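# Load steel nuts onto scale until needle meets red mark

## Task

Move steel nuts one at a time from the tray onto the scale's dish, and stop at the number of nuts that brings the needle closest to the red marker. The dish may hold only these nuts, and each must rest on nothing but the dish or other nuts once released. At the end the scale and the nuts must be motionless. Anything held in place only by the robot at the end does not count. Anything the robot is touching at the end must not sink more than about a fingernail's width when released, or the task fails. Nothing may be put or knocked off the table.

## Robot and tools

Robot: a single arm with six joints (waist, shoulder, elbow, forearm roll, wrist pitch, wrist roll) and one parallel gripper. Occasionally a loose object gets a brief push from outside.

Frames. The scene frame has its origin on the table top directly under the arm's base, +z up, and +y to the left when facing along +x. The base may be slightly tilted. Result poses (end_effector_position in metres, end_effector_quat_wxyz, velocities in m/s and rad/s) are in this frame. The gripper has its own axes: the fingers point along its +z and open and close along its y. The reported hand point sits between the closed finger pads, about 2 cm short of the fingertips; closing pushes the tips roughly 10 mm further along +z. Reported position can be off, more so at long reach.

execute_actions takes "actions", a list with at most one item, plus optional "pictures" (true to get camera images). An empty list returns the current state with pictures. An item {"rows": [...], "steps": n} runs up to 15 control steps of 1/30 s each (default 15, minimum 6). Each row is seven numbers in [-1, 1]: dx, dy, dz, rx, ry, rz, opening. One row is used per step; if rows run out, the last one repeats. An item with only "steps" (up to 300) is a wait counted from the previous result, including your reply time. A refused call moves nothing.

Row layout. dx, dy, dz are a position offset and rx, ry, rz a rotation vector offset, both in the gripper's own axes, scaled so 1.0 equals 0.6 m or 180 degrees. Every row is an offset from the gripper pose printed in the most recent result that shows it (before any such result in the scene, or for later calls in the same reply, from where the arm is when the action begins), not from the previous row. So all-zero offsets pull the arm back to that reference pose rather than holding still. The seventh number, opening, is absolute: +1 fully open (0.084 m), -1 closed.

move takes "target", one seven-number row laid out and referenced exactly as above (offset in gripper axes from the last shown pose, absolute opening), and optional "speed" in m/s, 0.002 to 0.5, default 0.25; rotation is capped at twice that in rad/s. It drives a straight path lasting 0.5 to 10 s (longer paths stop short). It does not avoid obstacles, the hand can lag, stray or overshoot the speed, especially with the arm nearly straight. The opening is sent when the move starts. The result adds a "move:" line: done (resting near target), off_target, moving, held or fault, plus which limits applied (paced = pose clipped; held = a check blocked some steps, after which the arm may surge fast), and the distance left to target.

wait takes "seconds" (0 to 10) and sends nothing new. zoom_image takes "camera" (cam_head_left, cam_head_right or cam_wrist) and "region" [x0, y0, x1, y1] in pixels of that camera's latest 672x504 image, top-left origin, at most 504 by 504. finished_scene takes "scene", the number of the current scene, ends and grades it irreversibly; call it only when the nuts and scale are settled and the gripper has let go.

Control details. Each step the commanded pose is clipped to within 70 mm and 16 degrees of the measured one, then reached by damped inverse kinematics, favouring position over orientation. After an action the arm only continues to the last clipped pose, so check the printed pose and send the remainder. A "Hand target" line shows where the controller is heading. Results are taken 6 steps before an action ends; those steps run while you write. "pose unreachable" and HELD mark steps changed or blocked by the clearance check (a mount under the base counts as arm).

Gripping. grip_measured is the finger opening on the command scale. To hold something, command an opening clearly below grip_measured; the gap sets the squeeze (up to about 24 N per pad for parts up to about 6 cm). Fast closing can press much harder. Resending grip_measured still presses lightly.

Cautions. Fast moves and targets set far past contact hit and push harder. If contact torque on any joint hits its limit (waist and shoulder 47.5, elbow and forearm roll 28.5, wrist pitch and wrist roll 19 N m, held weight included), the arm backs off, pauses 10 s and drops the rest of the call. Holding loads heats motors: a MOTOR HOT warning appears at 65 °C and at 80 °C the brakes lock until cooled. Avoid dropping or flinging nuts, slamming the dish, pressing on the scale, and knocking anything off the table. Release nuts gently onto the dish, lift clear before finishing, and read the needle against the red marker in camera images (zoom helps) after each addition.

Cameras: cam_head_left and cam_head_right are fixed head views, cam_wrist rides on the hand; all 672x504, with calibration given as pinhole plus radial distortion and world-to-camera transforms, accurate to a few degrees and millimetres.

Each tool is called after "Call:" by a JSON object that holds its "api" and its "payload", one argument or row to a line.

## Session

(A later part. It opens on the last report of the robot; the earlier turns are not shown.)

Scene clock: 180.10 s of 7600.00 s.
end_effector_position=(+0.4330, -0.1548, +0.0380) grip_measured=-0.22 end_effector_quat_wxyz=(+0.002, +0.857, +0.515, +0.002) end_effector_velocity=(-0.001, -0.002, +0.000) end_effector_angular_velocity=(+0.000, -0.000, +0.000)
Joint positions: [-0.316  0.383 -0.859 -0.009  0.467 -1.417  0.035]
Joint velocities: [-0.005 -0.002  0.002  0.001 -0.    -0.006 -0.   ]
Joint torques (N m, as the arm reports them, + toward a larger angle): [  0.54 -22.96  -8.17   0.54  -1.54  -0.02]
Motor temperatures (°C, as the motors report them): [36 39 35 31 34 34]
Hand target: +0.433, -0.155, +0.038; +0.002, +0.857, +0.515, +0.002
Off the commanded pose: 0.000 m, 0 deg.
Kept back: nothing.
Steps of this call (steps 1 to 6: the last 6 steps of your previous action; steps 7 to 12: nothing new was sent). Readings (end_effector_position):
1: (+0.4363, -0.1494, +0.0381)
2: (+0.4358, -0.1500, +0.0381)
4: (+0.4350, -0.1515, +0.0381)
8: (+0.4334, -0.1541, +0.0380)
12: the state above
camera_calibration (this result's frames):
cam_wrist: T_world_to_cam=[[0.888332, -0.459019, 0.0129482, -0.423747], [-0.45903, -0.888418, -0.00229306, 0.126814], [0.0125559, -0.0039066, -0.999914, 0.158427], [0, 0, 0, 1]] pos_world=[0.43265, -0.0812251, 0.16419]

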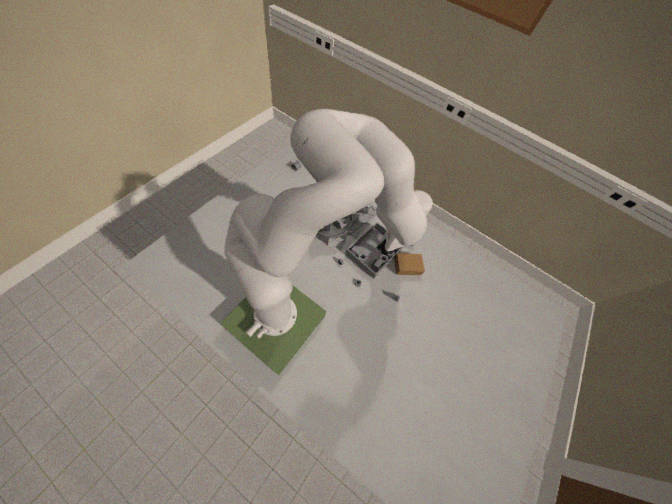

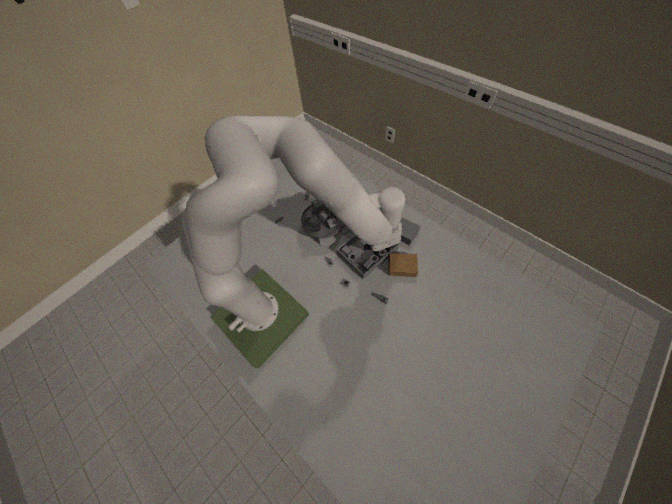

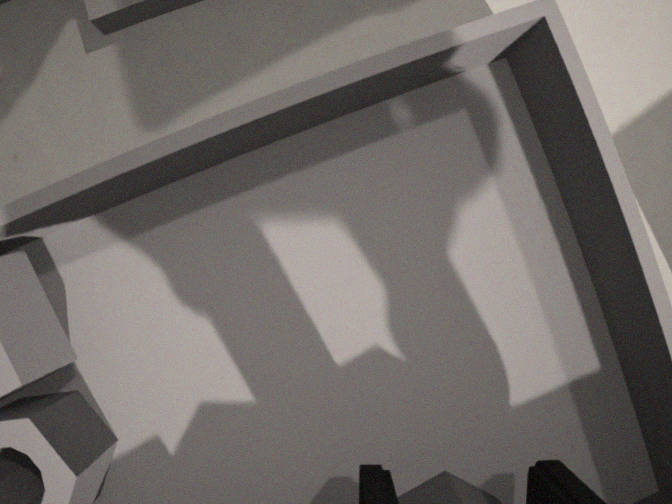

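Call:
{"api": "execute_actions", "payload": {
  "actions": [
    {"rows": [[-0.0015,0,0,0,0,0,-0.2],[-0.003,0,0,0,0,0,-0.2],[-0.0045,0,0,0,0,0,-0.2],[-0.005,0,0,0,0,0,-0.2],[-0.005,0,0,0,0,0,-0.2],[-0.005,0,0,0,0,0,-0.2],[-0.005,0,0,0,0,0,-0.2],[-0.005,0,0,0,0,0,-0.28],[-0.005,0,0,0,0,0,-0.36],[-0.005,0,0,0,0,0,-0.5],[-0.005,0,0,0,0,0,-0.75]], "steps": 15}
  ]
}}

Call:
{"api": "move", "payload": {
  "target": [0.01, 0, -0.17, 0, 0, 0, -0.75],
  "speed": 0.15
}}

Scene clock: 180.63 s of 7600.00 s.
end_effector_position=(+0.4316, -0.1571, +0.0379) grip_measured=-0.30 end_effector_quat_wxyz=(+0.002, +0.857, +0.515, +0.002) end_effector_velocity=(-0.004, -0.002, -0.001) end_effector_angular_velocity=(+0.002, +0.006, +0.001)
Joint positions: [-0.322  0.382 -0.857 -0.009  0.467 -1.422  0.031]
Joint velocities: [-0.008 -0.001  0.005  0.     0.002 -0.009 -0.08 ]
Joint torques (N m, as the arm reports them, + toward a larger angle): [  0.07 -23.15  -8.4    0.33  -1.98   0.09]
Motor temperatures (°C, as the motors report them): [36 39 35 31 34 34]
Steps of this call (steps 1 to 7: nothing new was sent; steps 8 to 16: the first 9 steps of this action). Readings (end_effector_position):
8: (+0.4330, -0.1550, +0.0380)
9: (+0.4329, -0.1551, +0.0380)
11: (+0.4327, -0.1557, +0.0381)
15: (+0.4317, -0.1570, +0.0379)
16: the state above

Scene clock: 182.03 s of 7600.00 s.
end_effector_position=(+0.4334, -0.1520, +0.1391) grip_measured=-0.33 end_effector_quat_wxyz=(+0.001, +0.857, +0.515, +0.001) end_effector_velocity=(+0.002, -0.000, +0.004) end_effector_angular_velocity=(-0.002, -0.006, +0.000)
Joint positions: [-0.308  0.136 -0.884 -0.007  0.741 -1.412  0.029]
Joint velocities: [ 0.001 -0.006 -0.005 -0.     0.005  0.001  0.   ]
Joint torques (N m, as the arm reports them, + toward a larger angle): [  1.48 -21.7  -10.6    0.49  -2.1    0.02]
Motor temperatures (°C, as the motors report them): [36 39 35 31 34 34]
Hand target: +0.434, -0.152, +0.140; +0.002, +0.857, +0.515, +0.001
Off your previous action's commanded pose: 0.000 m, 0 deg at its last step (step 6 of this call).
Off the commanded pose: 0.001 m, 0 deg.
Kept back: nothing.
move: done
camera_calibration (this result's frames):
cam_wrist: T_world_to_cam=[[0.888267, -0.459184, 0.0114779, -0.423924], [-0.459198, -0.888333, -0.00159542, 0.129714], [0.0109288, -0.00385346, -0.999933, 0.260289], [0, 0, 0, 1]] pos_world=[0.433277, -0.0784273, 0.265345]

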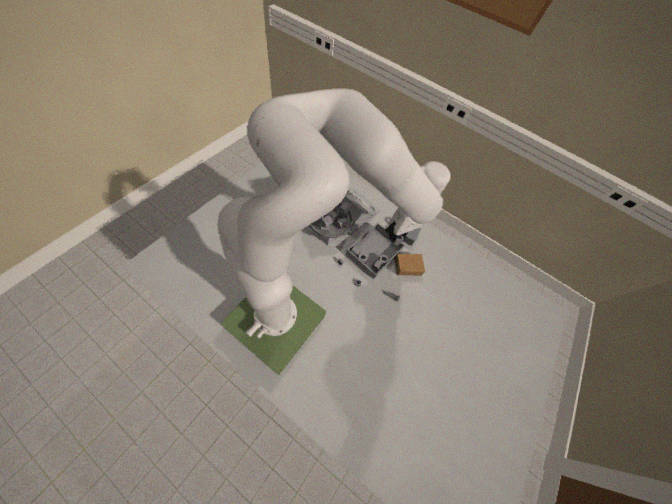

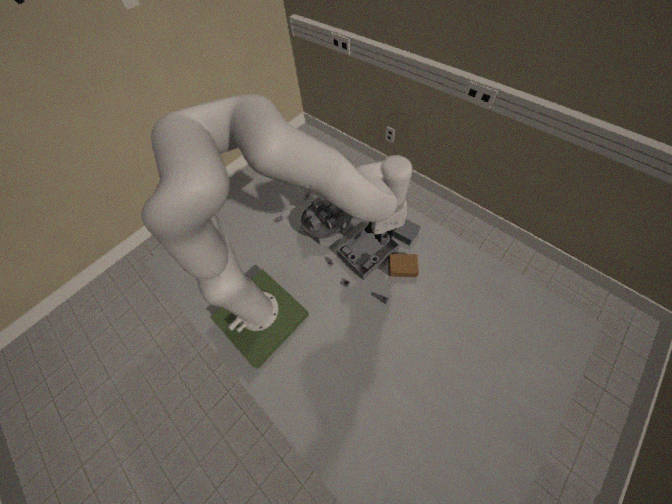

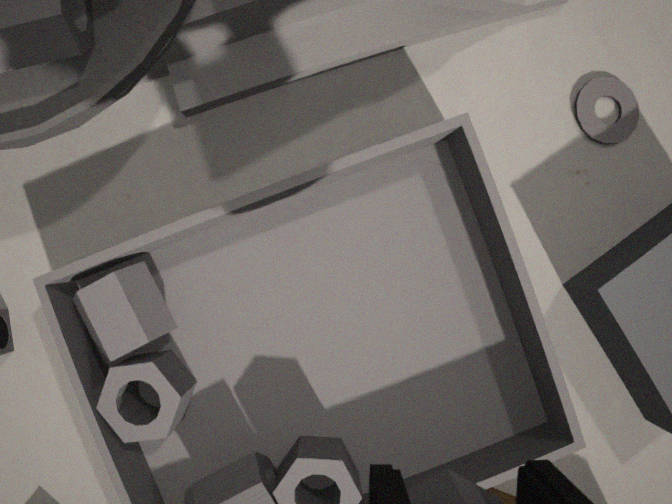

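Call:
{"api": "move", "payload": {
  "target": [0.1985, -0.2515, -0.027, 0, 0, 0.222, -0.75],
  "speed": 0.25
}}

Scene clock: 184.67 s of 7600.00 s.
end_effector_position=(+0.3568, +0.0236, +0.1547) grip_measured=-0.33 end_effector_quat_wxyz=(+0.001, +0.981, +0.191, +0.001) end_effector_velocity=(-0.001, +0.002, +0.000) end_effector_angular_velocity=(-0.007, -0.001, -0.009)
Joint positions: [ 0.098 -0.218 -0.529 -0.012  0.743 -0.305  0.029]
Joint velocities: [ 0.008 -0.005  0.004 -0.011  0.001  0.026 -0.   ]
Joint torques (N m, as the arm reports them, + toward a larger angle): [  0.59 -14.85 -10.77   0.48  -2.17   0.03]
Motor temperatures (°C, as the motors report them): [36 39 35 31 34 34]
Hand target: +0.357, +0.024, +0.155; +0.002, +0.982, +0.191, +0.001
Off the commanded pose: 0.001 m, 0 deg.
Kept back: nothing.
move: done
camera_calibration (this result's frames):
cam_wrist: T_world_to_cam=[[0.386502, -0.922218, 0.0114273, -0.0854575], [-0.922256, -0.386563, -0.00361499, 0.404229], [0.00775117, -0.00914168, -0.999928, 0.278676], [0, 0, 0, 1]] pos_world=[0.403672, 0.0799971, 0.281094]

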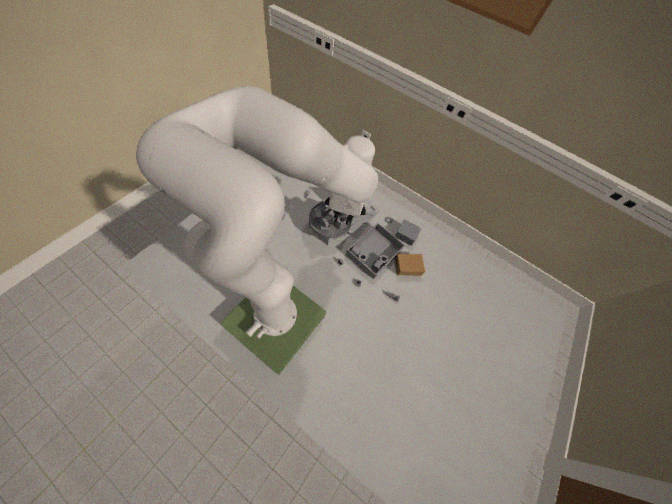

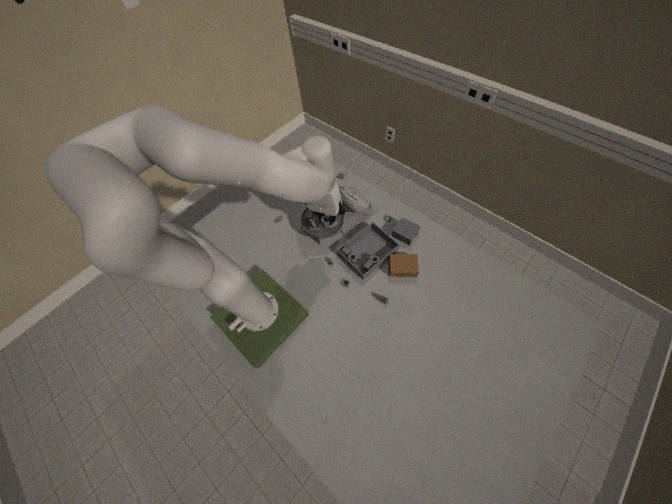

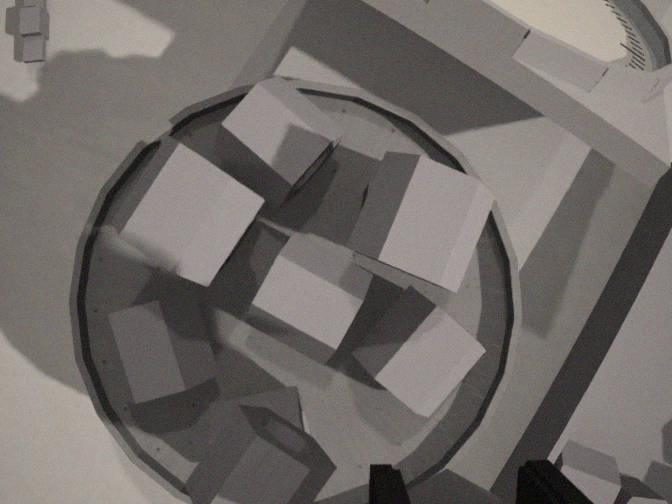

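Call:
{"api": "move", "payload": {
  "target": [0.0617, -0.0033, 0.04, 0, 0, 0, -0.75],
  "speed": 0.08
}}

Call:
{"api": "move", "payload": {
  "target": [0, 0, 0.015, 0, 0, 0, -0.75],
  "speed": 0.02
}}

Scene clock: 185.93 s of 7600.00 s.
end_effector_position=(+0.3904, +0.0391, +0.1311) grip_measured=-0.33 end_effector_quat_wxyz=(+0.001, +0.981, +0.191, +0.002) end_effector_velocity=(+0.001, +0.000, -0.002) end_effector_angular_velocity=(-0.001, +0.001, +0.000)
Joint positions: [ 0.131 -0.044 -0.629 -0.013  0.669 -0.271  0.029]
Joint velocities: [ 0.     0.008 -0.003 -0.001 -0.003  0.001  0.   ]
Joint torques (N m, as the arm reports them, + toward a larger angle): [  1.   -17.72 -10.11   0.29  -2.1   -0.13]
Motor temperatures (°C, as the motors report them): [36 39 35 31 34 34]
Hand target: +0.391, +0.039, +0.131; +0.001, +0.981, +0.192, +0.001
Off the commanded pose: 0.000 m, 0 deg.
Kept back: nothing.
move: done
camera_calibration (this result's frames):
cam_wrist: T_world_to_cam=[[0.386554, -0.922195, 0.0114975, -0.0838607], [-0.922232, -0.386618, -0.00389307, 0.441201], [0.00803532, -0.00909851, -0.999926, 0.254791], [0, 0, 0, 1]] pos_world=[0.437259, 0.0955585, 0.257454]

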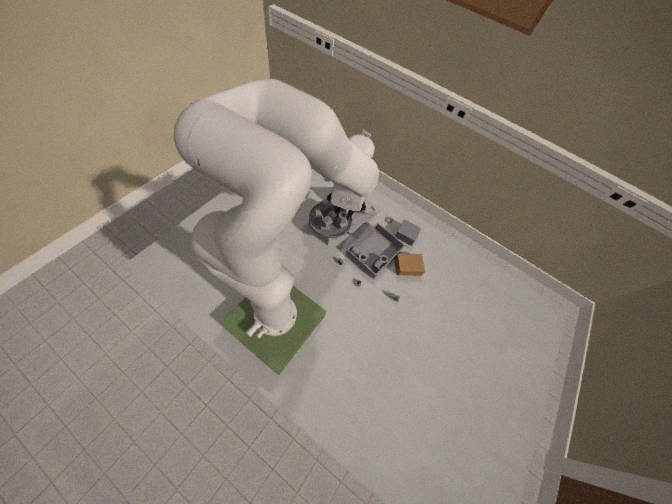

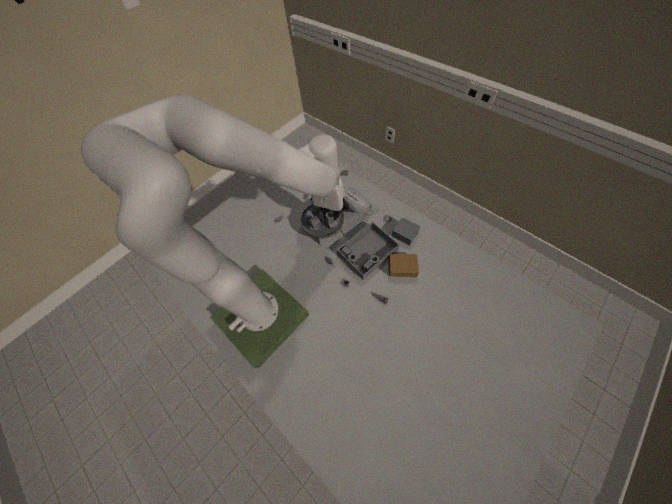

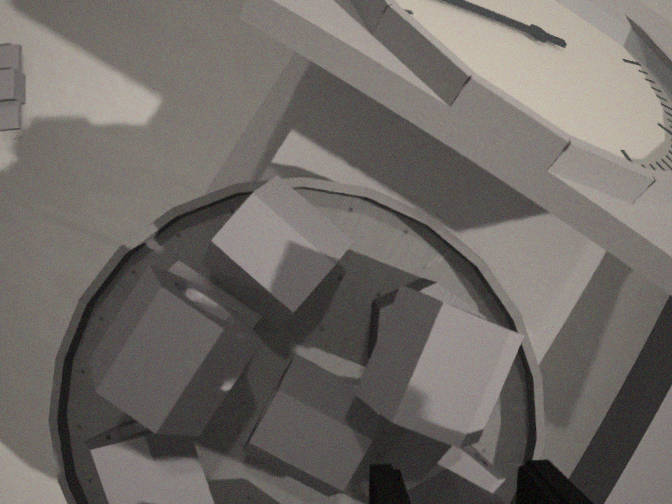

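Scene clock: 186.67 s of 7600.00 s.
end_effector_position=(+0.3905, +0.0391, +0.1223) grip_measured=-0.33 end_effector_quat_wxyz=(+0.001, +0.981, +0.192, +0.002) end_effector_velocity=(+0.001, +0.000, -0.001) end_effector_angular_velocity=(+0.000, -0.003, +0.002)
Joint positions: [ 0.131 -0.021 -0.623 -0.013  0.64  -0.271  0.029]
Joint velocities: [ 0.001  0.003 -0.001 -0.001 -0.006 -0.001 -0.   ]
Joint torques (N m, as the arm reports them, + toward a larger angle): [  0.79 -17.94 -10.04   0.33  -2.34  -0.29]
Motor temperatures (°C, as the motors report them): [36 39 35 31 34 34]
Hand target: +0.390, +0.039, +0.122; +0.001, +0.981, +0.192, +0.002
Off the commanded pose: 0.000 m, 0 deg.
Kept back: nothing.
move: done
camera_calibration (this result's frames):
cam_wrist: T_world_to_cam=[[0.386591, -0.92218, 0.0114485, -0.0837701], [-0.922216, -0.386654, -0.00390793, 0.441198], [0.00803042, -0.00904721, -0.999927, 0.246038], [0, 0, 0, 1]] pos_world=[0.437289, 0.095566, 0.248704]

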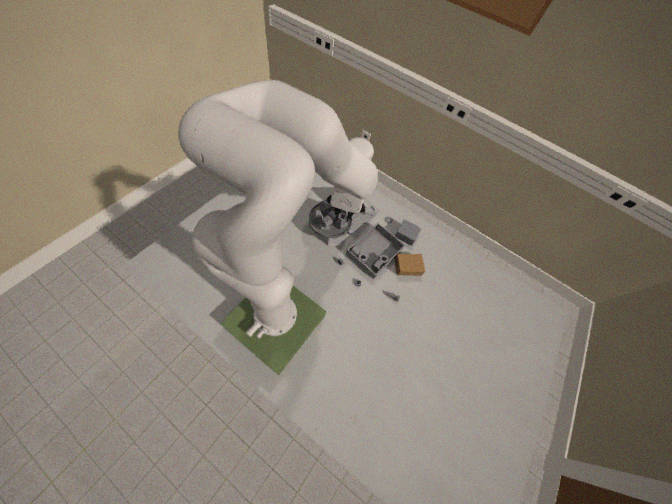

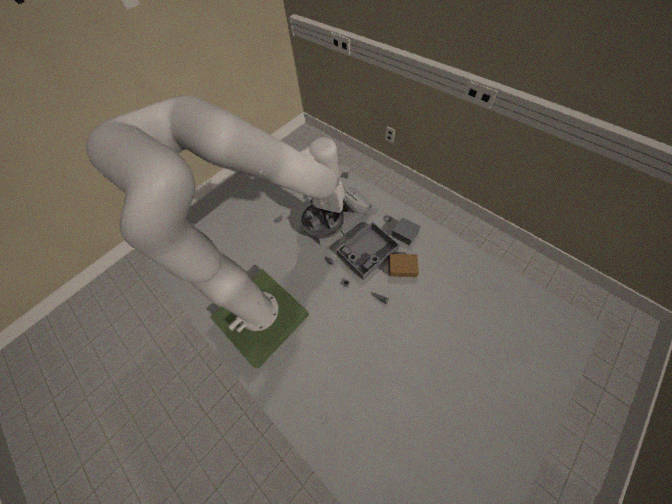

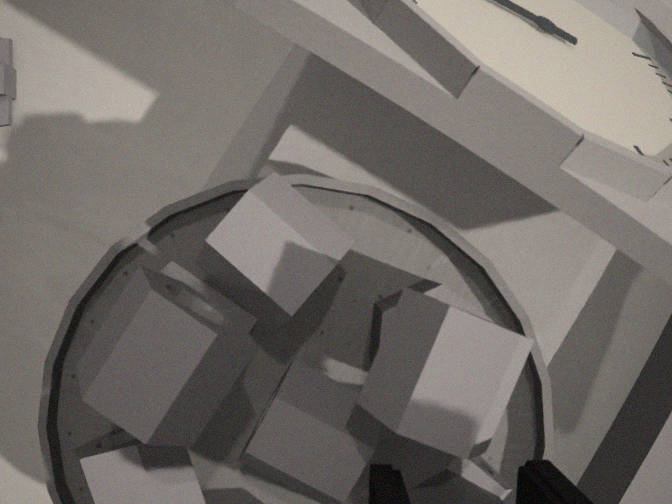

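Needle moved → contact. Release.

Call:
{"api": "execute_actions", "payload": {
  "actions": [
    {"rows": [[0,0,0.0005,0,0,0,-0.55],[0,0,0.0005,0,0,0,-0.42],[0,0,0.0005,0,0,0,-0.33],[0,0,0.0005,0,0,0,-0.25],[0,0,0.0005,0,0,0,-0.15]], "steps": 12}
  ]
}}

Call:
{"api": "move", "payload": {
  "target": [0, 0, -0.05, 0, 0, 0, -0.15],
  "speed": 0.1
}}

Call:
{"api": "move", "payload": {
  "target": [0.07, 0.04, -0.03, 0, 0, 0, -0.15],
  "speed": 0.15
}}

Scene clock: 187.07 s of 7600.00 s.
end_effector_position=(+0.3906, +0.0392, +0.1222) grip_measured=-0.23 end_effector_quat_wxyz=(+0.001, +0.981, +0.192, +0.002) end_effector_velocity=(+0.004, +0.001, +0.002) end_effector_angular_velocity=(+0.001, -0.010, +0.000)
Joint positions: [ 0.131 -0.021 -0.623 -0.013  0.639 -0.271  0.034]
Joint velocities: [ 0.001 -0.001 -0.005  0.    -0.005  0.001  0.064]
Joint torques (N m, as the arm reports them, + toward a larger angle): [  1.11 -17.33  -9.86   0.38  -1.97  -0.13]
Motor temperatures (°C, as the motors report them): [36 39 35 31 34 34]
Steps of this call (steps 1 to 6: nothing new was sent; steps 7 to 12: the first 6 steps of this action). Readings (end_effector_position):
7: (+0.3905, +0.0391, +0.1222)
8: (+0.3905, +0.0391, +0.1222)
10: (+0.3905, +0.0391, +0.1221)
12: the state above

Scene clock: 188.20 s of 7600.00 s.
end_effector_position=(+0.3902, +0.0391, +0.1517) grip_measured=-0.16 end_effector_quat_wxyz=(+0.001, +0.982, +0.191, +0.001) end_effector_velocity=(+0.000, +0.000, +0.002) end_effector_angular_velocity=(+0.001, -0.001, -0.000)
Joint positions: [ 0.131 -0.093 -0.647 -0.012  0.736 -0.271  0.037]
Joint velocities: [ 0.001 -0.005 -0.002  0.001  0.006 -0.     0.   ]
Joint torques (N m, as the arm reports them, + toward a larger angle): [  1.13 -16.89 -10.25   0.42  -1.97   0.1 ]
Motor temperatures (°C, as the motors report them): [36 39 35 31 34 34]
Hand target: +0.390, +0.039, +0.152; +0.001, +0.981, +0.191, +0.002
Off your previous action's commanded pose: 0.000 m, 0 deg at its last step (step 6 of this call).
Off the commanded pose: 0.000 m, 0 deg.
Kept back: nothing.
move: done
camera_calibration (this result's frames):
cam_wrist: T_world_to_cam=[[0.386467, -0.922231, 0.0115097, -0.0840239], [-0.922271, -0.386528, -0.00354692, 0.441065], [0.00771989, -0.00924426, -0.999927, 0.275501], [0, 0, 0, 1]] pos_world=[0.437127, 0.0955414, 0.278013]

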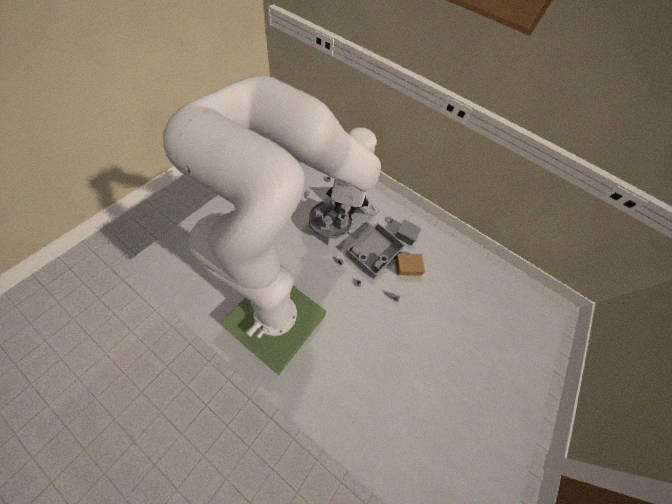

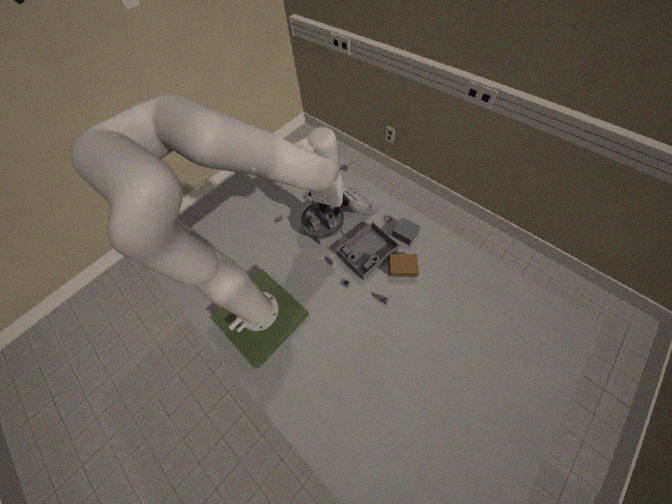

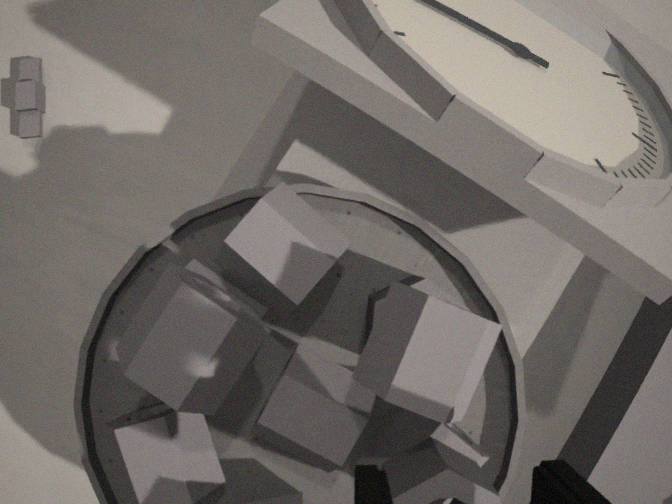

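Scene clock: 189.07 s of 7600.00 s.
end_effector_position=(+0.4377, +0.0325, +0.1697) grip_measured=-0.16 end_effector_quat_wxyz=(+0.001, +0.982, +0.191, +0.001) end_effector_velocity=(+0.001, -0.001, -0.001) end_effector_angular_velocity=(-0.000, +0.006, -0.002)
Joint positions: [ 0.106  0.018 -0.836 -0.011  0.814 -0.299  0.037]
Joint velocities: [-0.002  0.009 -0.01   0.     0.007 -0.    -0.   ]
Joint torques (N m, as the arm reports them, + toward a larger angle): [  0.9  -19.73 -10.5    0.29  -2.    -0.01]
Motor temperatures (°C, as the motors report them): [36 39 35 31 34 34]
Hand target: +0.438, +0.032, +0.170; +0.001, +0.982, +0.191, +0.001
Off the commanded pose: 0.000 m, 0 deg.
Kept back: nothing.
move: done
camera_calibration (this result's frames):
cam_wrist: T_world_to_cam=[[0.386408, -0.922257, 0.0114646, -0.108612], [-0.922298, -0.386466, -0.00327098, 0.482306], [0.00744738, -0.00930986, -0.999929, 0.293219], [0, 0, 0, 1]] pos_world=[0.484614, 0.0889565, 0.296021]

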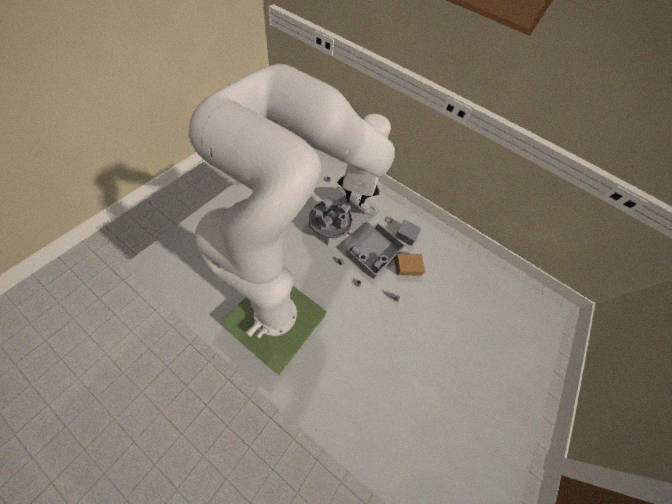

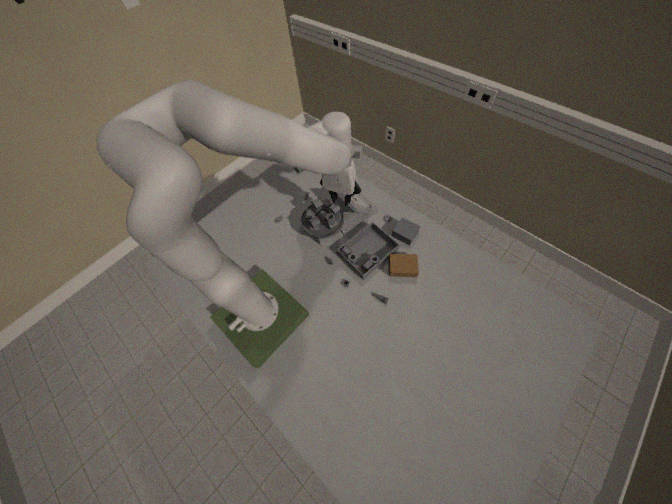

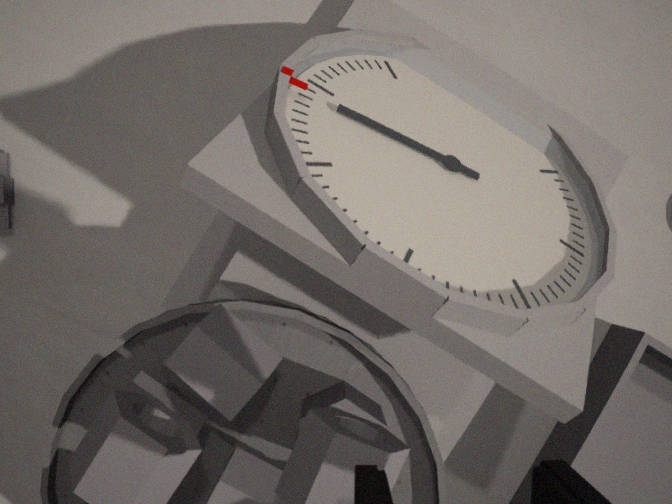

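Needle right at the marker. Check the stack quickly.

Call:
{"api": "zoom_image", "payload": {
  "camera": "cam_head_right",
  "region": [280, 180, 380, 255]
}}

Call:
{"api": "wait", "payload": {
  "seconds": 1
}}

Region (280, 180, 380, 255) of cam_head_right's 672x504 image, scaled by 5.040, with more detail than that image has; it fills the top 378 rows of this view, and the rest is white.

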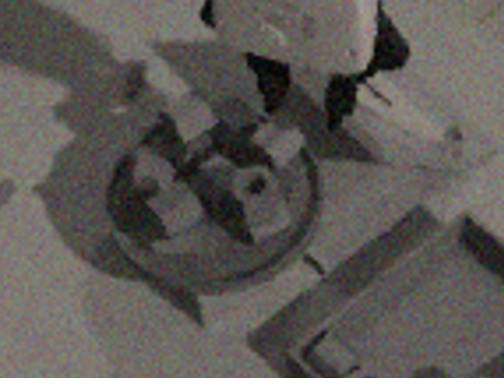

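Scene clock: 190.20 s of 7600.00 s.
end_effector_position=(+0.4381, +0.0325, +0.1699) grip_measured=-0.16 end_effector_quat_wxyz=(+0.001, +0.982, +0.191, +0.001) end_effector_velocity=(+0.000, -0.000, +0.000) end_effector_angular_velocity=(-0.000, -0.001, +0.001)
Joint positions: [ 0.105  0.019 -0.838 -0.011  0.814 -0.299  0.037]
Joint velocities: [-0.    -0.001 -0.    -0.     0.    -0.001 -0.   ]
Joint torques (N m, as the arm reports them, + toward a larger angle): [  1.09 -19.67 -10.45   0.56  -2.11  -0.17]
Motor temperatures (°C, as the motors report them): [36 39 35 31 34 34]
Hand target: +0.438, +0.032, +0.170; +0.001, +0.982, +0.191, +0.001
Off the commanded pose: 0.000 m, 0 deg.
Kept back: nothing.
Steps of this call (steps 1 to 34: nothing new was sent). Readings (end_effector_position):
1: (+0.4378, +0.0325, +0.1697)
2: (+0.4379, +0.0325, +0.1698)
4: (+0.4380, +0.0325, +0.1698)
8: (+0.4380, +0.0325, +0.1699)
34: the state above
camera_calibration (this result's frames):
cam_wrist: T_world_to_cam=[[0.386358, -0.922277, 0.0115297, -0.108792], [-0.922317, -0.386419, -0.0035098, 0.482717], [0.00769229, -0.00927798, -0.999927, 0.293293], [0, 0, 0, 1]] pos_world=[0.484995, 0.0889157, 0.29622]

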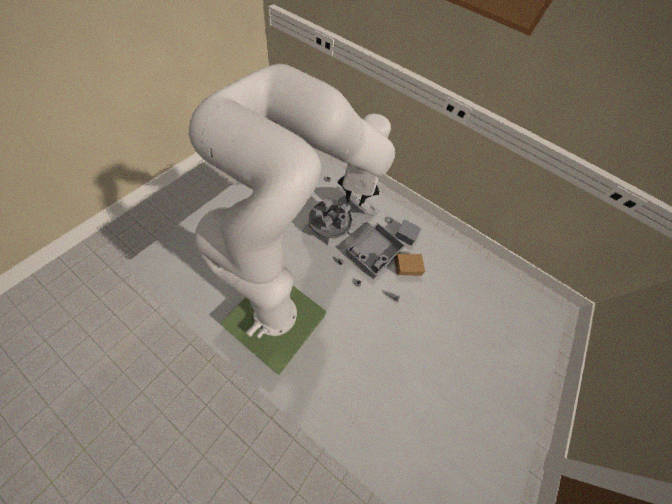

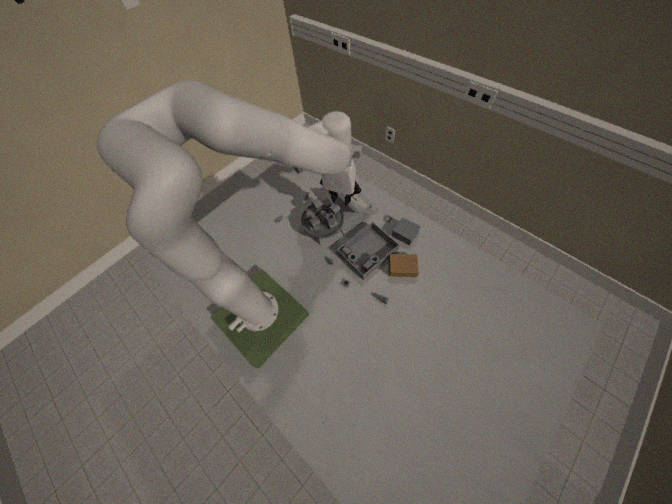

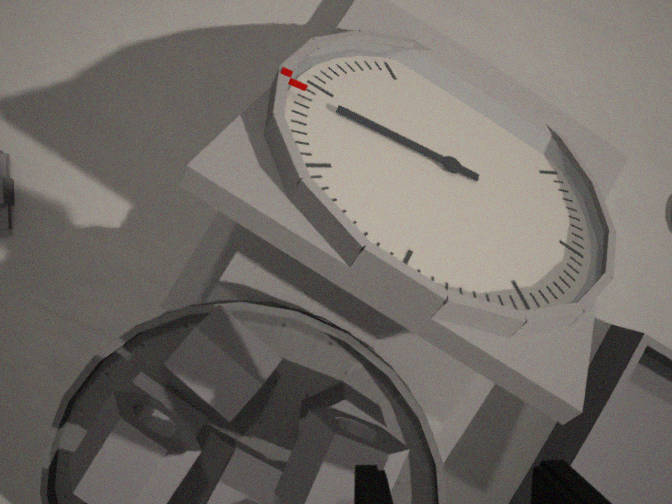

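Call:
{"api": "finished_scene", "payload": {
  "scene": 1
}}

The scene is finished: the task was done.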